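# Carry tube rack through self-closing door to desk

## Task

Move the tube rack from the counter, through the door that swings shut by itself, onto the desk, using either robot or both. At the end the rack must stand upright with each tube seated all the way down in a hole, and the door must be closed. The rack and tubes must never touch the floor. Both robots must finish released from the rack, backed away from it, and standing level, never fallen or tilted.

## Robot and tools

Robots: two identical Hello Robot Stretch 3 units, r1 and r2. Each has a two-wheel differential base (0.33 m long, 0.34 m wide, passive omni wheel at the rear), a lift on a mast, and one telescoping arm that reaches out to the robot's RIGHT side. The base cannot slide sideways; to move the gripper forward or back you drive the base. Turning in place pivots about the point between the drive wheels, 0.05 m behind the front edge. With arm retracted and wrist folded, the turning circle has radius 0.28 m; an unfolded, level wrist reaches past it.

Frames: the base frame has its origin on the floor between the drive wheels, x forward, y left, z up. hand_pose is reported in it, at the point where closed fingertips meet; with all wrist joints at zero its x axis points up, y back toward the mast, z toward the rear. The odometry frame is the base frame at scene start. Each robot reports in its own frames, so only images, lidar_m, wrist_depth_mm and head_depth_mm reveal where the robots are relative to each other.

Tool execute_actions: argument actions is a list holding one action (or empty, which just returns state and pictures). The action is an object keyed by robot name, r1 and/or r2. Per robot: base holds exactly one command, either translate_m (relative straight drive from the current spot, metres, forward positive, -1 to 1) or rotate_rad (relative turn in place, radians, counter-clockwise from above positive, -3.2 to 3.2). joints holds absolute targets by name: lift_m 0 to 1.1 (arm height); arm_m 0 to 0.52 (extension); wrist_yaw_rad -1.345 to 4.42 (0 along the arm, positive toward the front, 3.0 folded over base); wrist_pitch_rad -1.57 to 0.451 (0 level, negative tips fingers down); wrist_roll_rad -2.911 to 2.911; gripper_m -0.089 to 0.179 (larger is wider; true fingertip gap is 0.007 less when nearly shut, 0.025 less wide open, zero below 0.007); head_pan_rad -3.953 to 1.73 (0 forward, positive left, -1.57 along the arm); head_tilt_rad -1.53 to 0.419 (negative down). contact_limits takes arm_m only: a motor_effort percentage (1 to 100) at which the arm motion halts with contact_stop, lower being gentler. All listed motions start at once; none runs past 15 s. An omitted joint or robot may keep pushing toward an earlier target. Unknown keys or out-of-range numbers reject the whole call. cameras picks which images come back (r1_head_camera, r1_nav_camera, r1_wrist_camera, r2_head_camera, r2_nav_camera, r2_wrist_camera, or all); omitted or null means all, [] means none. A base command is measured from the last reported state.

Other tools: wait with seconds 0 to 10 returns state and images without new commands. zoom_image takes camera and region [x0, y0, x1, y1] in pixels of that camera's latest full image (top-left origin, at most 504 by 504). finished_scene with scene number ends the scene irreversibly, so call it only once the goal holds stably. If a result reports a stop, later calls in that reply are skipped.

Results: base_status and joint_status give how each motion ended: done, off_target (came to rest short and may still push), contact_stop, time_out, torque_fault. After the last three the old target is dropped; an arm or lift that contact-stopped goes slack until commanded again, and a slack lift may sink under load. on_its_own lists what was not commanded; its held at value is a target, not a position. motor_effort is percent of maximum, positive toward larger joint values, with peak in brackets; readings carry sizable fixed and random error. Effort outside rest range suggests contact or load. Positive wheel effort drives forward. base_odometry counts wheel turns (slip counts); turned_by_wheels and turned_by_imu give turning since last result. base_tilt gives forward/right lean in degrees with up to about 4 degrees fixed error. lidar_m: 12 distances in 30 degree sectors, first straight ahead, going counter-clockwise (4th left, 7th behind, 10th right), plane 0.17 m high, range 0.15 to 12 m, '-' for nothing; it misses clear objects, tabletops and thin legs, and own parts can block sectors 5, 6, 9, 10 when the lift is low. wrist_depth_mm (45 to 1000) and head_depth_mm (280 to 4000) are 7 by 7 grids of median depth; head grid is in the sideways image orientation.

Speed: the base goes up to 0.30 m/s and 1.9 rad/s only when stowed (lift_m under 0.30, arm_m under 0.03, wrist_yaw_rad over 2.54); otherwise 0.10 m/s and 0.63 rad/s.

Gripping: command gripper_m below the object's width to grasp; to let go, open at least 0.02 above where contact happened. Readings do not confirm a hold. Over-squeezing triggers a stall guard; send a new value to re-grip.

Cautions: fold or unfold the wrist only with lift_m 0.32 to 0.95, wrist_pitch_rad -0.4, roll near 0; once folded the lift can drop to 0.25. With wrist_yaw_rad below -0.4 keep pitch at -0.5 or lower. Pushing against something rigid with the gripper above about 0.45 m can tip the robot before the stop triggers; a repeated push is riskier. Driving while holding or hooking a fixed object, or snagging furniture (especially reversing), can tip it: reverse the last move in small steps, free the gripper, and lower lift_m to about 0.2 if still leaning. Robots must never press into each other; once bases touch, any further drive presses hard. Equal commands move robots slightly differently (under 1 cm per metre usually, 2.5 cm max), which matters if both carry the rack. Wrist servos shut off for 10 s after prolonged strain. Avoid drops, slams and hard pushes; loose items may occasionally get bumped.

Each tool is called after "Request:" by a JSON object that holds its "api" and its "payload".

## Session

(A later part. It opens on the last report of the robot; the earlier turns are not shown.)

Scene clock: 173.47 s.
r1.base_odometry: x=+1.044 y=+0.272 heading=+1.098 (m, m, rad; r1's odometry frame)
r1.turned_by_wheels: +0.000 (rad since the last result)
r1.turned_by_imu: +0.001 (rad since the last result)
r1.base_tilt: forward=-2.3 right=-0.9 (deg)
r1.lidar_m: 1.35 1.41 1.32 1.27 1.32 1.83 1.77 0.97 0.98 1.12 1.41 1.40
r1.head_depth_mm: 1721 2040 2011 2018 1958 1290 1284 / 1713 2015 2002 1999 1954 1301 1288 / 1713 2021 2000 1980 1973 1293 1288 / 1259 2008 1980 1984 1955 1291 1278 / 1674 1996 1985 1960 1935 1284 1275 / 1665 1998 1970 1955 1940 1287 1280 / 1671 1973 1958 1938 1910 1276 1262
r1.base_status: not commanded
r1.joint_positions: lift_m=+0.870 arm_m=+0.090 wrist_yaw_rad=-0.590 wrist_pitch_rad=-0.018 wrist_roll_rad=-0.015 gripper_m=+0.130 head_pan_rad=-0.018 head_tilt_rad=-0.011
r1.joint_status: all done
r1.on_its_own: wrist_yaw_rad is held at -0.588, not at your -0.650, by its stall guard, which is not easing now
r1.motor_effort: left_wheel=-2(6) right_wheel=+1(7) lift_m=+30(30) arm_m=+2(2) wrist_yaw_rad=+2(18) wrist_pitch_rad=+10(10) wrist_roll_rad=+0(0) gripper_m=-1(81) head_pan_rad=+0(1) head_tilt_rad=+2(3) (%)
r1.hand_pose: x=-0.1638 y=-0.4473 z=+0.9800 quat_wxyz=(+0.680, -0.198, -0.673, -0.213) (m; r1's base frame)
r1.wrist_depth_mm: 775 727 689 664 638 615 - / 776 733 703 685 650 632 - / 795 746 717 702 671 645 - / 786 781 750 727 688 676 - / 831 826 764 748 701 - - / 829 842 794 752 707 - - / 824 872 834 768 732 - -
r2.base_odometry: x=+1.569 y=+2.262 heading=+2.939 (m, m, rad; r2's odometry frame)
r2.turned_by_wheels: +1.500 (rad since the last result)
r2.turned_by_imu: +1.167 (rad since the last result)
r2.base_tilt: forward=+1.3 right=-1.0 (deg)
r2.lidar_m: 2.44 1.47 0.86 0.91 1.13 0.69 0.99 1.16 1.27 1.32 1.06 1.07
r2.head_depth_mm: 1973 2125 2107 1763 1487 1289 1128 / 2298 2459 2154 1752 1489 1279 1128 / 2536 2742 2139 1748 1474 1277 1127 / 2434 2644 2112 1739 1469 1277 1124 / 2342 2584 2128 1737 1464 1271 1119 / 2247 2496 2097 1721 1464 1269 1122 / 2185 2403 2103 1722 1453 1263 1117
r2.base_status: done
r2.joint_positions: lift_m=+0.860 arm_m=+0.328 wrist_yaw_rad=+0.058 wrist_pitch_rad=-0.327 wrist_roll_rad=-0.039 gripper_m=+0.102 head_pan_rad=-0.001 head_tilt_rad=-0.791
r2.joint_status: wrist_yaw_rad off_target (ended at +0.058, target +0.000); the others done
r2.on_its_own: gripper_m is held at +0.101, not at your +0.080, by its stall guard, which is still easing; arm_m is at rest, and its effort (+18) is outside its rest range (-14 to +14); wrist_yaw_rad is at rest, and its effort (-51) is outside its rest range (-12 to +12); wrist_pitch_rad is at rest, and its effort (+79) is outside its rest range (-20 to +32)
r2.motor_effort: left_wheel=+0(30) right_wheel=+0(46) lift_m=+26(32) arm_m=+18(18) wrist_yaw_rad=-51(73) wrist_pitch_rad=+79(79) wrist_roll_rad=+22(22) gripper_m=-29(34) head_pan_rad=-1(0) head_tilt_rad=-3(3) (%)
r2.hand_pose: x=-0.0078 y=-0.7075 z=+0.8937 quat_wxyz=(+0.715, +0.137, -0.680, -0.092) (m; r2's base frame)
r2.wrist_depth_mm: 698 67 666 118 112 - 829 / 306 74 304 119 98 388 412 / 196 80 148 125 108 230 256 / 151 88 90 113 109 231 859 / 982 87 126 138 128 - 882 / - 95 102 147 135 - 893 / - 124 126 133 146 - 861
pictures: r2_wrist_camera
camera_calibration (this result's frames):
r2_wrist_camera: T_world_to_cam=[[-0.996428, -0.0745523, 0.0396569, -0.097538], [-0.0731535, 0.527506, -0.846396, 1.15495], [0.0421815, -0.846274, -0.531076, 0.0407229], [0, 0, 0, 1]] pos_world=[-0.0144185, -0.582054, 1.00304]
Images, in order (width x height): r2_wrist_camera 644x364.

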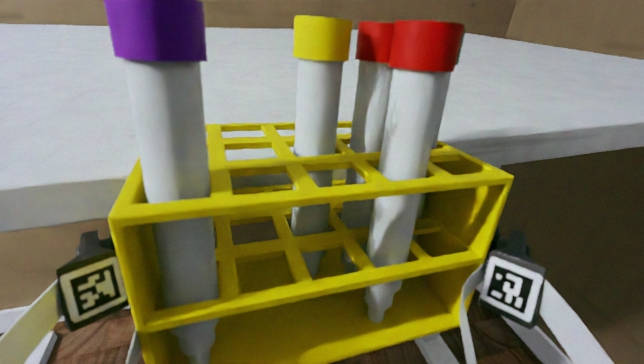

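Desk is taller; back off and raise.

Request:
{"api": "execute_actions", "payload": {"actions": [{"r2":{"joints":{"arm_m":0.12,"gripper_m":0.085}}}], "cameras": []}}

Request:
{"api": "execute_actions", "payload": {"actions": [{"r2":{"base":{"rotate_rad":0.3},"joints":{"lift_m":1.02,"wrist_pitch_rad":-0.2,"wrist_yaw_rad":0,"wrist_roll_rad":0}}}], "cameras": []}}

Request:
{"api": "execute_actions", "payload": {"actions": [{"r2":{"joints":{"arm_m":0.5}}}], "cameras": ["r2_wrist_camera"]}}

Scene clock: 183.83 s.
r1.base_odometry: x=+1.044 y=+0.272 heading=+1.098 (m, m, rad; r1's odometry frame)
r1.turned_by_wheels: +0.000 (rad since the last result)
r1.turned_by_imu: +0.002 (rad since the last result)
r1.base_tilt: forward=-2.4 right=-1.0 (deg)
r1.lidar_m: 1.35 1.41 1.32 1.27 1.32 1.83 1.78 1.85 1.40 1.34 1.41 1.40
r1.head_depth_mm: 1708 2034 2015 1978 1981 1300 1295 / 1698 2028 1980 1970 1953 1290 1284 / 1671 2009 2014 1982 1949 1300 1281 / 1256 2017 1991 1978 1947 1285 1286 / 1669 1979 1980 1957 1947 1285 1268 / 1650 1976 1968 1946 1931 1282 1274 / 1647 1969 1971 1934 1933 1277 1277
r1.base_status: not commanded
r1.joint_positions: lift_m=+0.870 arm_m=+0.090 wrist_yaw_rad=-0.590 wrist_pitch_rad=-0.018 wrist_roll_rad=-0.015 gripper_m=+0.130 head_pan_rad=-0.018 head_tilt_rad=-0.011
r1.joint_status: not commanded
r1.on_its_own: wrist_yaw_rad is held at -0.588, not at your -0.650, by its stall guard, which is not easing now
r1.motor_effort: left_wheel=+0(2) right_wheel=+1(1) lift_m=+31(30) arm_m=+2(2) wrist_yaw_rad=+2(2) wrist_pitch_rad=+10(10) wrist_roll_rad=+0(0) gripper_m=+0(0) head_pan_rad=+0(0) head_tilt_rad=+3(2) (%)
r1.hand_pose: x=-0.1638 y=-0.4473 z=+0.9800 quat_wxyz=(+0.680, -0.198, -0.673, -0.213) (m; r1's base frame)
r1.wrist_depth_mm: 783 876 - - - - - / 809 875 - - - - - / 804 928 - - - - - / 832 931 - - - - - / 812 929 - - - - - / 837 918 - - - - - / 826 - - - - - -
r2.base_odometry: x=+1.569 y=+2.262 heading=+2.939 (m, m, rad; r2's odometry frame)
r2.turned_by_wheels: +0.000 (rad since the last result)
r2.turned_by_imu: -0.148 (rad since the last result)
r2.base_tilt: forward=+2.7 right=+1.4 (deg)
r2.lidar_m: 2.05 2.26 0.87 0.68 0.66 0.68 0.83 1.14 1.18 1.26 1.44 1.07
r2.head_depth_mm: 1654 1816 1932 1673 1397 1250 1108 / 1852 2082 2025 1682 1441 1251 1113 / 2126 2362 2037 1693 1435 1250 1109 / 2494 2600 2042 1683 1442 1261 1110 / 2490 2598 2056 1690 1448 1255 1118 / 2375 2508 2059 1704 1445 1262 1121 / 2239 2433 2075 1703 1444 1268 1116
r2.base_status: not commanded
r2.joint_positions: lift_m=+0.860 arm_m=+0.120 wrist_yaw_rad=+0.189 wrist_pitch_rad=-0.180 wrist_roll_rad=+0.008 gripper_m=+0.095 head_pan_rad=-0.001 head_tilt_rad=-0.793
r2.joint_status: gripper_m off_target (ended at +0.095, target +0.085); the others done
r2.on_its_own: wrist_yaw_rad is held at +0.190, not at your +0.000, by its stall guard, which is not easing now; gripper_m is held at +0.094, not at your +0.085, by its stall guard, which is still easing
r2.motor_effort: left_wheel=-1(3) right_wheel=+1(4) lift_m=+27(27) arm_m=-3(3) wrist_yaw_rad=+0(2) wrist_pitch_rad=+13(40) wrist_roll_rad=+3(9) gripper_m=-28(99) head_pan_rad=-1(0) head_tilt_rad=-2(2) (%)
r2.hand_pose: x=+0.0251 y=-0.5087 z=+0.9292 quat_wxyz=(+0.704, +0.130, -0.698, +0.002) (m; r2's base frame)
r2.wrist_depth_mm: 859 893 75 - 122 - 815 / 597 486 82 416 103 735 790 / 283 300 85 138 112 - 827 / - - 84 116 111 132 895 / - 90 92 136 125 137 890 / - 86 95 141 125 139 892 / - - 103 132 139 - 893
pictures: none
No camera images: the call's "cameras" was empty. Leave "cameras" out to get every camera's image.

Scene clock: 186.13 s.
r1.base_odometry: x=+1.044 y=+0.272 heading=+1.098 (m, m, rad; r1's odometry frame)
r1.turned_by_wheels: +0.000 (rad since the last result)
r1.turned_by_imu: +0.001 (rad since the last result)
r1.base_tilt: forward=-2.4 right=-0.9 (deg)
r1.lidar_m: 1.36 1.42 1.31 1.27 1.32 1.82 1.77 1.84 1.40 1.34 1.40 1.40
r1.head_depth_mm: 1721 2037 2006 2008 1966 1291 1283 / 1697 2031 2002 2005 1960 1296 1283 / 1697 2035 1990 1986 1954 1291 1281 / 1258 1976 1990 1960 1936 1287 1277 / 1676 1985 1966 2000 1936 1284 1268 / 1668 2012 1949 1958 1917 1280 1268 / 1663 1987 1965 1933 1924 1279 1269
r1.base_status: not commanded
r1.joint_positions: lift_m=+0.870 arm_m=+0.090 wrist_yaw_rad=-0.590 wrist_pitch_rad=-0.018 wrist_roll_rad=-0.015 gripper_m=+0.130 head_pan_rad=-0.018 head_tilt_rad=-0.011
r1.joint_status: not commanded
r1.on_its_own: wrist_yaw_rad is held at -0.588, not at your -0.650, by its stall guard, which is not easing now
r1.motor_effort: left_wheel=-2(2) right_wheel=+1(1) lift_m=+31(30) arm_m=+2(2) wrist_yaw_rad=+2(2) wrist_pitch_rad=+10(10) wrist_roll_rad=+0(0) gripper_m=+0(0) head_pan_rad=+0(0) head_tilt_rad=+2(3) (%)
r1.hand_pose: x=-0.1638 y=-0.4473 z=+0.9800 quat_wxyz=(+0.680, -0.198, -0.673, -0.213) (m; r1's base frame)
r1.wrist_depth_mm: 779 893 - - - - - / 800 899 - - - - - / 827 931 - - - - - / 820 903 - - - - - / 829 942 - - - - - / 845 909 - - - - - / 840 - - - - - -
r2.base_odometry: x=+1.569 y=+2.262 heading=-3.044 (m, m, rad; r2's odometry frame)
r2.turned_by_wheels: +0.300 (rad since the last result)
r2.turned_by_imu: +0.300 (rad since the last result)
r2.base_tilt: forward=+2.8 right=+1.3 (deg)
r2.lidar_m: 2.63 1.10 0.74 0.65 0.65 0.68 1.14 1.14 1.26 1.44 1.07 1.71
r2.head_depth_mm: 2411 2456 2026 1674 1435 1254 1104 / 2462 2552 2030 1674 1434 1250 1111 / 2386 2576 2030 1679 1437 1255 1112 / 2348 2525 2038 1687 1441 1259 1111 / 2292 2497 2052 1698 1443 1255 1115 / 2241 2472 2057 1698 1442 1258 1115 / 2192 2434 2075 1697 1449 1265 1118
r2.base_status: done
r2.joint_positions: lift_m=+1.020 arm_m=+0.120 wrist_yaw_rad=+0.002 wrist_pitch_rad=-0.226 wrist_roll_rad=+0.007 gripper_m=+0.105 head_pan_rad=-0.001 head_tilt_rad=-0.793
r2.joint_status: all done
r2.on_its_own: gripper_m is held at +0.106, not at your +0.085, by its stall guard, which is still easing
r2.motor_effort: left_wheel=-4(9) right_wheel=+3(10) lift_m=+35(37) arm_m=-3(3) wrist_yaw_rad=-3(3) wrist_pitch_rad=+12(13) wrist_roll_rad=-3(5) gripper_m=-5(26) head_pan_rad=+0(1) head_tilt_rad=-2(2) (%)
r2.hand_pose: x=-0.0210 y=-0.5097 z=+1.0776 quat_wxyz=(+0.701, +0.080, -0.705, -0.079) (m; r2's base frame)
r2.wrist_depth_mm: 865 882 75 - 121 - 988 / 931 975 83 - 102 - - / 731 655 85 130 112 792 896 / 489 458 84 115 111 132 525 / 368 90 93 136 125 136 962 / 322 87 95 142 126 139 - / - - 103 132 138 - 983
pictures: none
No camera images: the call's "cameras" was empty. Leave "cameras" out to get every camera's image.

Scene clock: 190.13 s.
r1.base_odometry: x=+1.044 y=+0.272 heading=+1.098 (m, m, rad; r1's odometry frame)
r1.turned_by_wheels: +0.000 (rad since the last result)
r1.turned_by_imu: +0.001 (rad since the last result)
r1.base_tilt: forward=-2.4 right=-0.9 (deg)
r1.lidar_m: 1.35 1.42 1.32 1.27 1.32 1.82 1.77 1.85 1.40 1.34 1.40 1.40
r1.head_depth_mm: 1720 2040 2018 1998 1989 1296 1289 / 1699 2045 2009 1990 1964 1296 1290 / 1691 2008 1998 1972 1957 1299 1279 / 1257 1998 1982 1953 1954 1288 1276 / 1687 1987 1972 1943 1945 1287 1284 / 1676 1973 1965 1955 1943 1290 1277 / 1645 1953 1972 1952 1934 1281 1271
r1.base_status: not commanded
r1.joint_positions: lift_m=+0.870 arm_m=+0.090 wrist_yaw_rad=-0.590 wrist_pitch_rad=-0.018 wrist_roll_rad=-0.015 gripper_m=+0.130 head_pan_rad=-0.018 head_tilt_rad=-0.011
r1.joint_status: not commanded
r1.on_its_own: wrist_yaw_rad is held at -0.588, not at your -0.650, by its stall guard, which is not easing now
r1.motor_effort: left_wheel=-2(2) right_wheel=+1(1) lift_m=+30(30) arm_m=+2(2) wrist_yaw_rad=+2(2) wrist_pitch_rad=+10(10) wrist_roll_rad=+1(0) gripper_m=+0(1) head_pan_rad=+0(0) head_tilt_rad=+2(3) (%)
r1.hand_pose: x=-0.1638 y=-0.4473 z=+0.9800 quat_wxyz=(+0.680, -0.198, -0.673, -0.213) (m; r1's base frame)
r1.wrist_depth_mm: 798 904 - - - - - / 799 909 - - - - - / 826 924 - - - - - / 837 947 - - - - - / 832 927 - - - - - / 823 911 - - - - - / 835 - - - - - -
r2.base_odometry: x=+1.569 y=+2.262 heading=-3.044 (m, m, rad; r2's odometry frame)
r2.turned_by_wheels: +0.000 (rad since the last result)
r2.turned_by_imu: +0.000 (rad since the last result)
r2.base_tilt: forward=+2.8 right=+1.3 (deg)
r2.lidar_m: 2.63 1.10 0.74 0.65 0.65 0.68 1.14 1.14 1.27 1.44 1.07 1.71
r2.head_depth_mm: 2387 2462 2005 1680 1436 1254 1107 / 2449 2564 2035 1675 1437 1249 1109 / 2407 2585 2043 1685 1434 1255 1112 / 2331 2552 2040 1692 1443 1252 1113 / 2289 2509 2041 1690 1442 1258 1114 / 2231 2457 2057 1707 1455 1264 1119 / 2186 2422 2065 1701 1455 1262 1117
r2.base_status: not commanded
r2.joint_positions: lift_m=+1.020 arm_m=+0.500 wrist_yaw_rad=+0.001 wrist_pitch_rad=-0.226 wrist_roll_rad=+0.006 gripper_m=+0.110 head_pan_rad=-0.001 head_tilt_rad=-0.793
r2.joint_status: all done
r2.on_its_own: gripper_m is held at +0.109, not at your +0.085, by its stall guard, which is not easing now
r2.motor_effort: left_wheel=-4(4) right_wheel=+3(3) lift_m=+35(35) arm_m=+3(5) wrist_yaw_rad=-2(3) wrist_pitch_rad=+12(12) wrist_roll_rad=-3(3) gripper_m=-21(22) head_pan_rad=+0(0) head_tilt_rad=-2(3) (%)
r2.hand_pose: x=-0.0212 y=-0.8890 z=+1.0775 quat_wxyz=(+0.701, +0.080, -0.704, -0.080) (m; r2's base frame)
r2.wrist_depth_mm: 575 600 614 663 692 747 811 / 608 638 669 144 126 814 853 / 638 664 104 147 147 799 855 / 485 458 97 142 124 452 518 / 368 128 102 141 125 142 387 / 301 97 97 145 151 138 307 / 243 238 122 135 131 245 255
pictures: r2_wrist_camera
camera_calibration (this result's frames):
r2_wrist_camera: T_world_to_cam=[[-0.999989, -0.00326928, -0.00343087, -0.0219717], [0.0016278, 0.442954, -0.896543, 1.38569], [0.00445077, -0.896538, -0.442944, -0.155113], [0, 0, 0, 1]] pos_world=[-0.0235367, -0.752935, 1.17355]
Images, in order (width x height): r2_wrist_camera 644x364.

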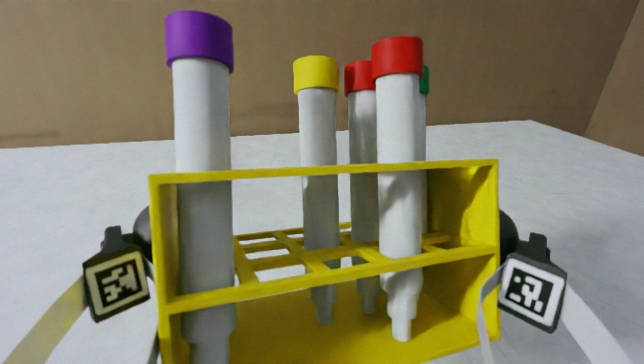

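Request:
{"api": "execute_actions", "payload": {"actions": [{"r2":{"joints":{"lift_m":0.925,"wrist_pitch_rad":-0.13}}}], "cameras": []}}

Request:
{"api": "execute_actions", "payload": {"actions": [{"r2":{"joints":{"gripper_m":0.179}}}], "cameras": []}}

Request:
{"api": "execute_actions", "payload": {"actions": [{"r2":{"joints":{"arm_m":0.1}}}], "cameras": ["r2_wrist_camera"]}}

Scene clock: 199.20 s.
r1.base_odometry: x=+1.044 y=+0.272 heading=+1.098 (m, m, rad; r1's odometry frame)
r1.turned_by_wheels: +0.000 (rad since the last result)
r1.turned_by_imu: +0.001 (rad since the last result)
r1.base_tilt: forward=-2.5 right=-1.0 (deg)
r1.lidar_m: 1.35 1.42 1.31 1.27 1.33 1.83 1.77 1.85 1.40 1.34 1.41 1.39
r1.head_depth_mm: 1706 2028 2026 1983 1955 1304 1286 / 1700 2003 2020 1998 1967 1302 1289 / 1679 2004 2009 1979 1962 1293 1281 / 1251 1993 2012 2000 1950 1287 1271 / 1676 2005 1975 1955 1935 1275 1272 / 1656 1973 1984 1964 1916 1286 1274 / 1655 1984 1984 1932 1930 1279 1267
r1.base_status: not commanded
r1.joint_positions: lift_m=+0.870 arm_m=+0.090 wrist_yaw_rad=-0.590 wrist_pitch_rad=-0.018 wrist_roll_rad=-0.015 gripper_m=+0.130 head_pan_rad=-0.018 head_tilt_rad=-0.011
r1.joint_status: not commanded
r1.on_its_own: wrist_yaw_rad is held at -0.588, not at your -0.650, by its stall guard, which is not easing now
r1.motor_effort: left_wheel=-1(2) right_wheel=+1(1) lift_m=+30(30) arm_m=+2(2) wrist_yaw_rad=+2(2) wrist_pitch_rad=+10(10) wrist_roll_rad=+0(0) gripper_m=+0(0) head_pan_rad=+0(0) head_tilt_rad=+3(2) (%)
r1.hand_pose: x=-0.1638 y=-0.4473 z=+0.9800 quat_wxyz=(+0.680, -0.198, -0.673, -0.213) (m; r1's base frame)
r1.wrist_depth_mm: 793 866 - - - - - / 791 901 - - - - - / 822 912 - - - - - / 838 935 - - - - - / 826 921 - - - - - / 828 913 - - - - - / 833 - - - - - -
r2.base_odometry: x=+1.569 y=+2.262 heading=-3.044 (m, m, rad; r2's odometry frame)
r2.turned_by_wheels: +0.000 (rad since the last result)
r2.turned_by_imu: +0.001 (rad since the last result)
r2.base_tilt: forward=+2.9 right=+1.2 (deg)
r2.lidar_m: 2.63 1.10 0.74 0.65 0.66 0.68 1.14 1.14 1.26 1.45 1.07 1.71
r2.head_depth_mm: 2404 2468 2020 1673 1426 1243 1106 / 2443 2563 2033 1679 1431 1254 1112 / 2402 2566 2019 1681 1435 1256 1109 / 2351 2542 2042 1694 1444 1256 1116 / 2278 2496 2048 1690 1446 1259 1114 / 2257 2441 2063 1693 1445 1259 1117 / 2191 2418 2063 1702 1443 1260 1117
r2.base_status: not commanded
r2.joint_positions: lift_m=+0.925 arm_m=+0.500 wrist_yaw_rad=+0.001 wrist_pitch_rad=-0.155 wrist_roll_rad=+0.006 gripper_m=+0.110 head_pan_rad=-0.001 head_tilt_rad=-0.793
r2.joint_status: all done
r2.on_its_own: gripper_m is held at +0.109, not at your +0.085, by its stall guard, which is not easing now
r2.motor_effort: left_wheel=-4(4) right_wheel=+3(3) lift_m=+22(32) arm_m=+3(3) wrist_yaw_rad=-3(3) wrist_pitch_rad=+12(14) wrist_roll_rad=-2(3) gripper_m=-21(22) head_pan_rad=+1(1) head_tilt_rad=-2(3) (%)
r2.hand_pose: x=-0.0212 y=-0.8941 z=+1.0005 quat_wxyz=(+0.703, +0.055, -0.707, -0.055) (m; r2's base frame)
r2.wrist_depth_mm: 577 592 617 669 707 763 797 / 603 626 657 139 139 796 858 / 558 555 102 144 143 621 634 / 341 319 95 139 123 313 368 / 245 97 100 140 125 143 262 / 201 106 96 150 130 138 202 / 156 153 121 133 131 156 165
pictures: none
No camera images: the call's "cameras" was empty. Leave "cameras" out to get every camera's image.

Scene clock: 200.37 s.
r1.base_odometry: x=+1.044 y=+0.272 heading=+1.098 (m, m, rad; r1's odometry frame)
r1.turned_by_wheels: +0.000 (rad since the last result)
r1.turned_by_imu: +0.000 (rad since the last result)
r1.base_tilt: forward=-2.4 right=-1.0 (deg)
r1.lidar_m: 1.35 1.42 1.32 1.27 1.32 1.83 1.77 1.85 1.40 1.34 1.41 1.39
r1.head_depth_mm: 1714 2027 2006 1997 1945 1302 1299 / 1707 2027 2015 1978 1972 1293 1291 / 1679 2036 1983 1965 1969 1292 1284 / 1256 2005 1984 1969 1960 1290 1284 / 1672 2018 1974 1958 1955 1275 1276 / 1672 1983 1978 1959 1932 1284 1271 / 1658 1991 1978 1943 1899 1277 1268
r1.base_status: not commanded
r1.joint_positions: lift_m=+0.870 arm_m=+0.090 wrist_yaw_rad=-0.590 wrist_pitch_rad=-0.018 wrist_roll_rad=-0.015 gripper_m=+0.130 head_pan_rad=-0.018 head_tilt_rad=-0.011
r1.joint_status: not commanded
r1.on_its_own: wrist_yaw_rad is held at -0.588, not at your -0.650, by its stall guard, which is not easing now
r1.motor_effort: left_wheel=-2(2) right_wheel=+1(1) lift_m=+30(30) arm_m=+2(2) wrist_yaw_rad=+2(2) wrist_pitch_rad=+10(10) wrist_roll_rad=+0(0) gripper_m=+0(0) head_pan_rad=+0(0) head_tilt_rad=+2(3) (%)
r1.hand_pose: x=-0.1638 y=-0.4473 z=+0.9800 quat_wxyz=(+0.680, -0.198, -0.673, -0.213) (m; r1's base frame)
r1.wrist_depth_mm: 793 866 - - - - - / 820 888 - - - - - / 841 903 - - - - - / 824 938 - - - - - / 842 945 - - - - - / 849 898 - - - - - / 856 - - - - - -
r2.base_odometry: x=+1.569 y=+2.262 heading=-3.044 (m, m, rad; r2's odometry frame)
r2.turned_by_wheels: +0.000 (rad since the last result)
r2.turned_by_imu: +0.000 (rad since the last result)
r2.base_tilt: forward=+2.7 right=+1.2 (deg)
r2.lidar_m: 2.63 1.09 0.74 0.65 0.66 0.68 1.14 1.14 1.27 1.44 1.07 1.71
r2.head_depth_mm: 2390 2462 2021 1676 1434 1249 1106 / 2455 2561 2039 1674 1435 1243 1109 / 2398 2559 2020 1680 1441 1250 1111 / 2334 2529 2049 1686 1437 1255 1113 / 2303 2475 2052 1686 1452 1258 1117 / 2249 2452 2043 1701 1447 1266 1116 / 2195 2419 2053 1705 1451 1260 1119
r2.base_status: not commanded
r2.joint_positions: lift_m=+0.925 arm_m=+0.500 wrist_yaw_rad=+0.001 wrist_pitch_rad=-0.150 wrist_roll_rad=+0.006 gripper_m=+0.179 head_pan_rad=-0.001 head_tilt_rad=-0.793
r2.joint_status: all done
r2.motor_effort: left_wheel=-4(4) right_wheel=+3(3) lift_m=+22(22) arm_m=+3(3) wrist_yaw_rad=-2(2) wrist_pitch_rad=+9(12) wrist_roll_rad=-2(2) gripper_m=-1(83) head_pan_rad=-1(1) head_tilt_rad=-2(2) (%)
r2.hand_pose: x=-0.0212 y=-0.8944 z=+1.0018 quat_wxyz=(+0.703, +0.054, -0.707, -0.053) (m; r2's base frame)
r2.wrist_depth_mm: 571 606 629 666 706 761 818 / 599 639 671 690 734 820 820 / 566 69 532 116 98 649 655 / 345 301 154 132 107 373 376 / 264 82 104 126 109 131 268 / - 85 87 134 126 135 205 / 154 113 102 147 135 158 160
pictures: none
No camera images: the call's "cameras" was empty. Leave "cameras" out to get every camera's image.

Scene clock: 204.50 s.
r1.base_odometry: x=+1.044 y=+0.272 heading=+1.098 (m, m, rad; r1's odometry frame)
r1.turned_by_wheels: +0.000 (rad since the last result)
r1.turned_by_imu: +0.001 (rad since the last result)
r1.base_tilt: forward=-2.5 right=-1.0 (deg)
r1.lidar_m: 1.36 1.42 1.31 1.27 1.32 1.82 1.78 1.85 1.40 1.34 1.41 1.39
r1.head_depth_mm: 1710 2013 2024 1987 1985 1300 1288 / 1692 2025 2001 1980 1980 1300 1291 / 1695 1984 2006 1980 1960 1300 1273 / 1259 2003 2002 1957 1942 1279 1285 / 1684 1987 1976 1964 1941 1289 1272 / 1676 1996 1975 1958 1932 1283 1275 / 1662 1981 1944 1954 1922 1272 1271
r1.base_status: not commanded
r1.joint_positions: lift_m=+0.870 arm_m=+0.090 wrist_yaw_rad=-0.590 wrist_pitch_rad=-0.018 wrist_roll_rad=-0.015 gripper_m=+0.130 head_pan_rad=-0.018 head_tilt_rad=-0.011
r1.joint_status: not commanded
r1.on_its_own: wrist_yaw_rad is held at -0.588, not at your -0.650, by its stall guard, which is not easing now
r1.motor_effort: left_wheel=-1(2) right_wheel=+1(1) lift_m=+30(30) arm_m=+2(2) wrist_yaw_rad=+1(2) wrist_pitch_rad=+10(10) wrist_roll_rad=+0(0) gripper_m=+0(0) head_pan_rad=+0(0) head_tilt_rad=+2(3) (%)
r1.hand_pose: x=-0.1638 y=-0.4473 z=+0.9800 quat_wxyz=(+0.680, -0.198, -0.673, -0.213) (m; r1's base frame)
r1.wrist_depth_mm: 805 886 - - - - - / 796 905 - - - - - / 823 923 - - - - - / 833 901 - - - - - / 832 935 - - - - - / 846 902 - - - - - / 857 - - - - - -
r2.base_odometry: x=+1.569 y=+2.262 heading=-3.044 (m, m, rad; r2's odometry frame)
r2.turned_by_wheels: +0.000 (rad since the last result)
r2.turned_by_imu: +0.001 (rad since the last result)
r2.base_tilt: forward=+2.9 right=+1.3 (deg)
r2.lidar_m: 2.63 1.10 0.74 0.65 0.65 0.68 1.14 1.14 1.26 1.44 1.07 1.71
r2.head_depth_mm: 2415 2447 2019 1680 1429 1250 1104 / 2433 2554 2037 1674 1434 1243 1112 / 2395 2583 2026 1689 1438 1247 1114 / 2323 2525 2046 1679 1442 1261 1113 / 2286 2510 2048 1698 1441 1256 1116 / 2233 2458 2055 1704 1456 1260 1119 / 2191 2402 2060 1698 1452 1270 1121
r2.base_status: not commanded
r2.joint_positions: lift_m=+0.925 arm_m=+0.100 wrist_yaw_rad=+0.001 wrist_pitch_rad=-0.149 wrist_roll_rad=+0.005 gripper_m=+0.179 head_pan_rad=-0.001 head_tilt_rad=-0.793
r2.joint_status: all done
r2.motor_effort: left_wheel=-4(4) right_wheel=+3(3) lift_m=+22(21) arm_m=-3(4) wrist_yaw_rad=-2(2) wrist_pitch_rad=+9(9) wrist_roll_rad=-3(2) gripper_m=-1(1) head_pan_rad=-1(0) head_tilt_rad=-2(2) (%)
r2.hand_pose: x=-0.0212 y=-0.4951 z=+1.0020 quat_wxyz=(+0.704, +0.053, -0.707, -0.053) (m; r2's base frame)
r2.wrist_depth_mm: 922 922 976 - - - 988 / 942 - - 503 - - 997 / 573 598 611 519 646 657 662 / 349 356 363 367 407 455 471 / 680 - - - - - 999 / 715 - - - - - 940 / - - - - - - -
pictures: r2_wrist_camera
camera_calibration (this result's frames):
r2_wrist_camera: T_world_to_cam=[[-0.999991, -0.003558, -0.00249481, -0.0220381], [0.000987319, 0.37307, -0.927803, 1.14029], [0.00423185, -0.927797, -0.373063, 0.0790615], [0, 0, 0, 1]] pos_world=[-0.0234983, -0.352133, 1.0874]
Images, in order (width x height): r2_wrist_camera 644x364.

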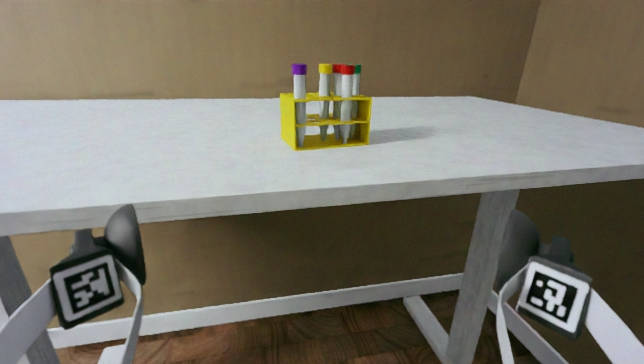

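Request:
{"api": "finished_scene", "payload": {"scene": 2}}

The scene is finished: the task was done.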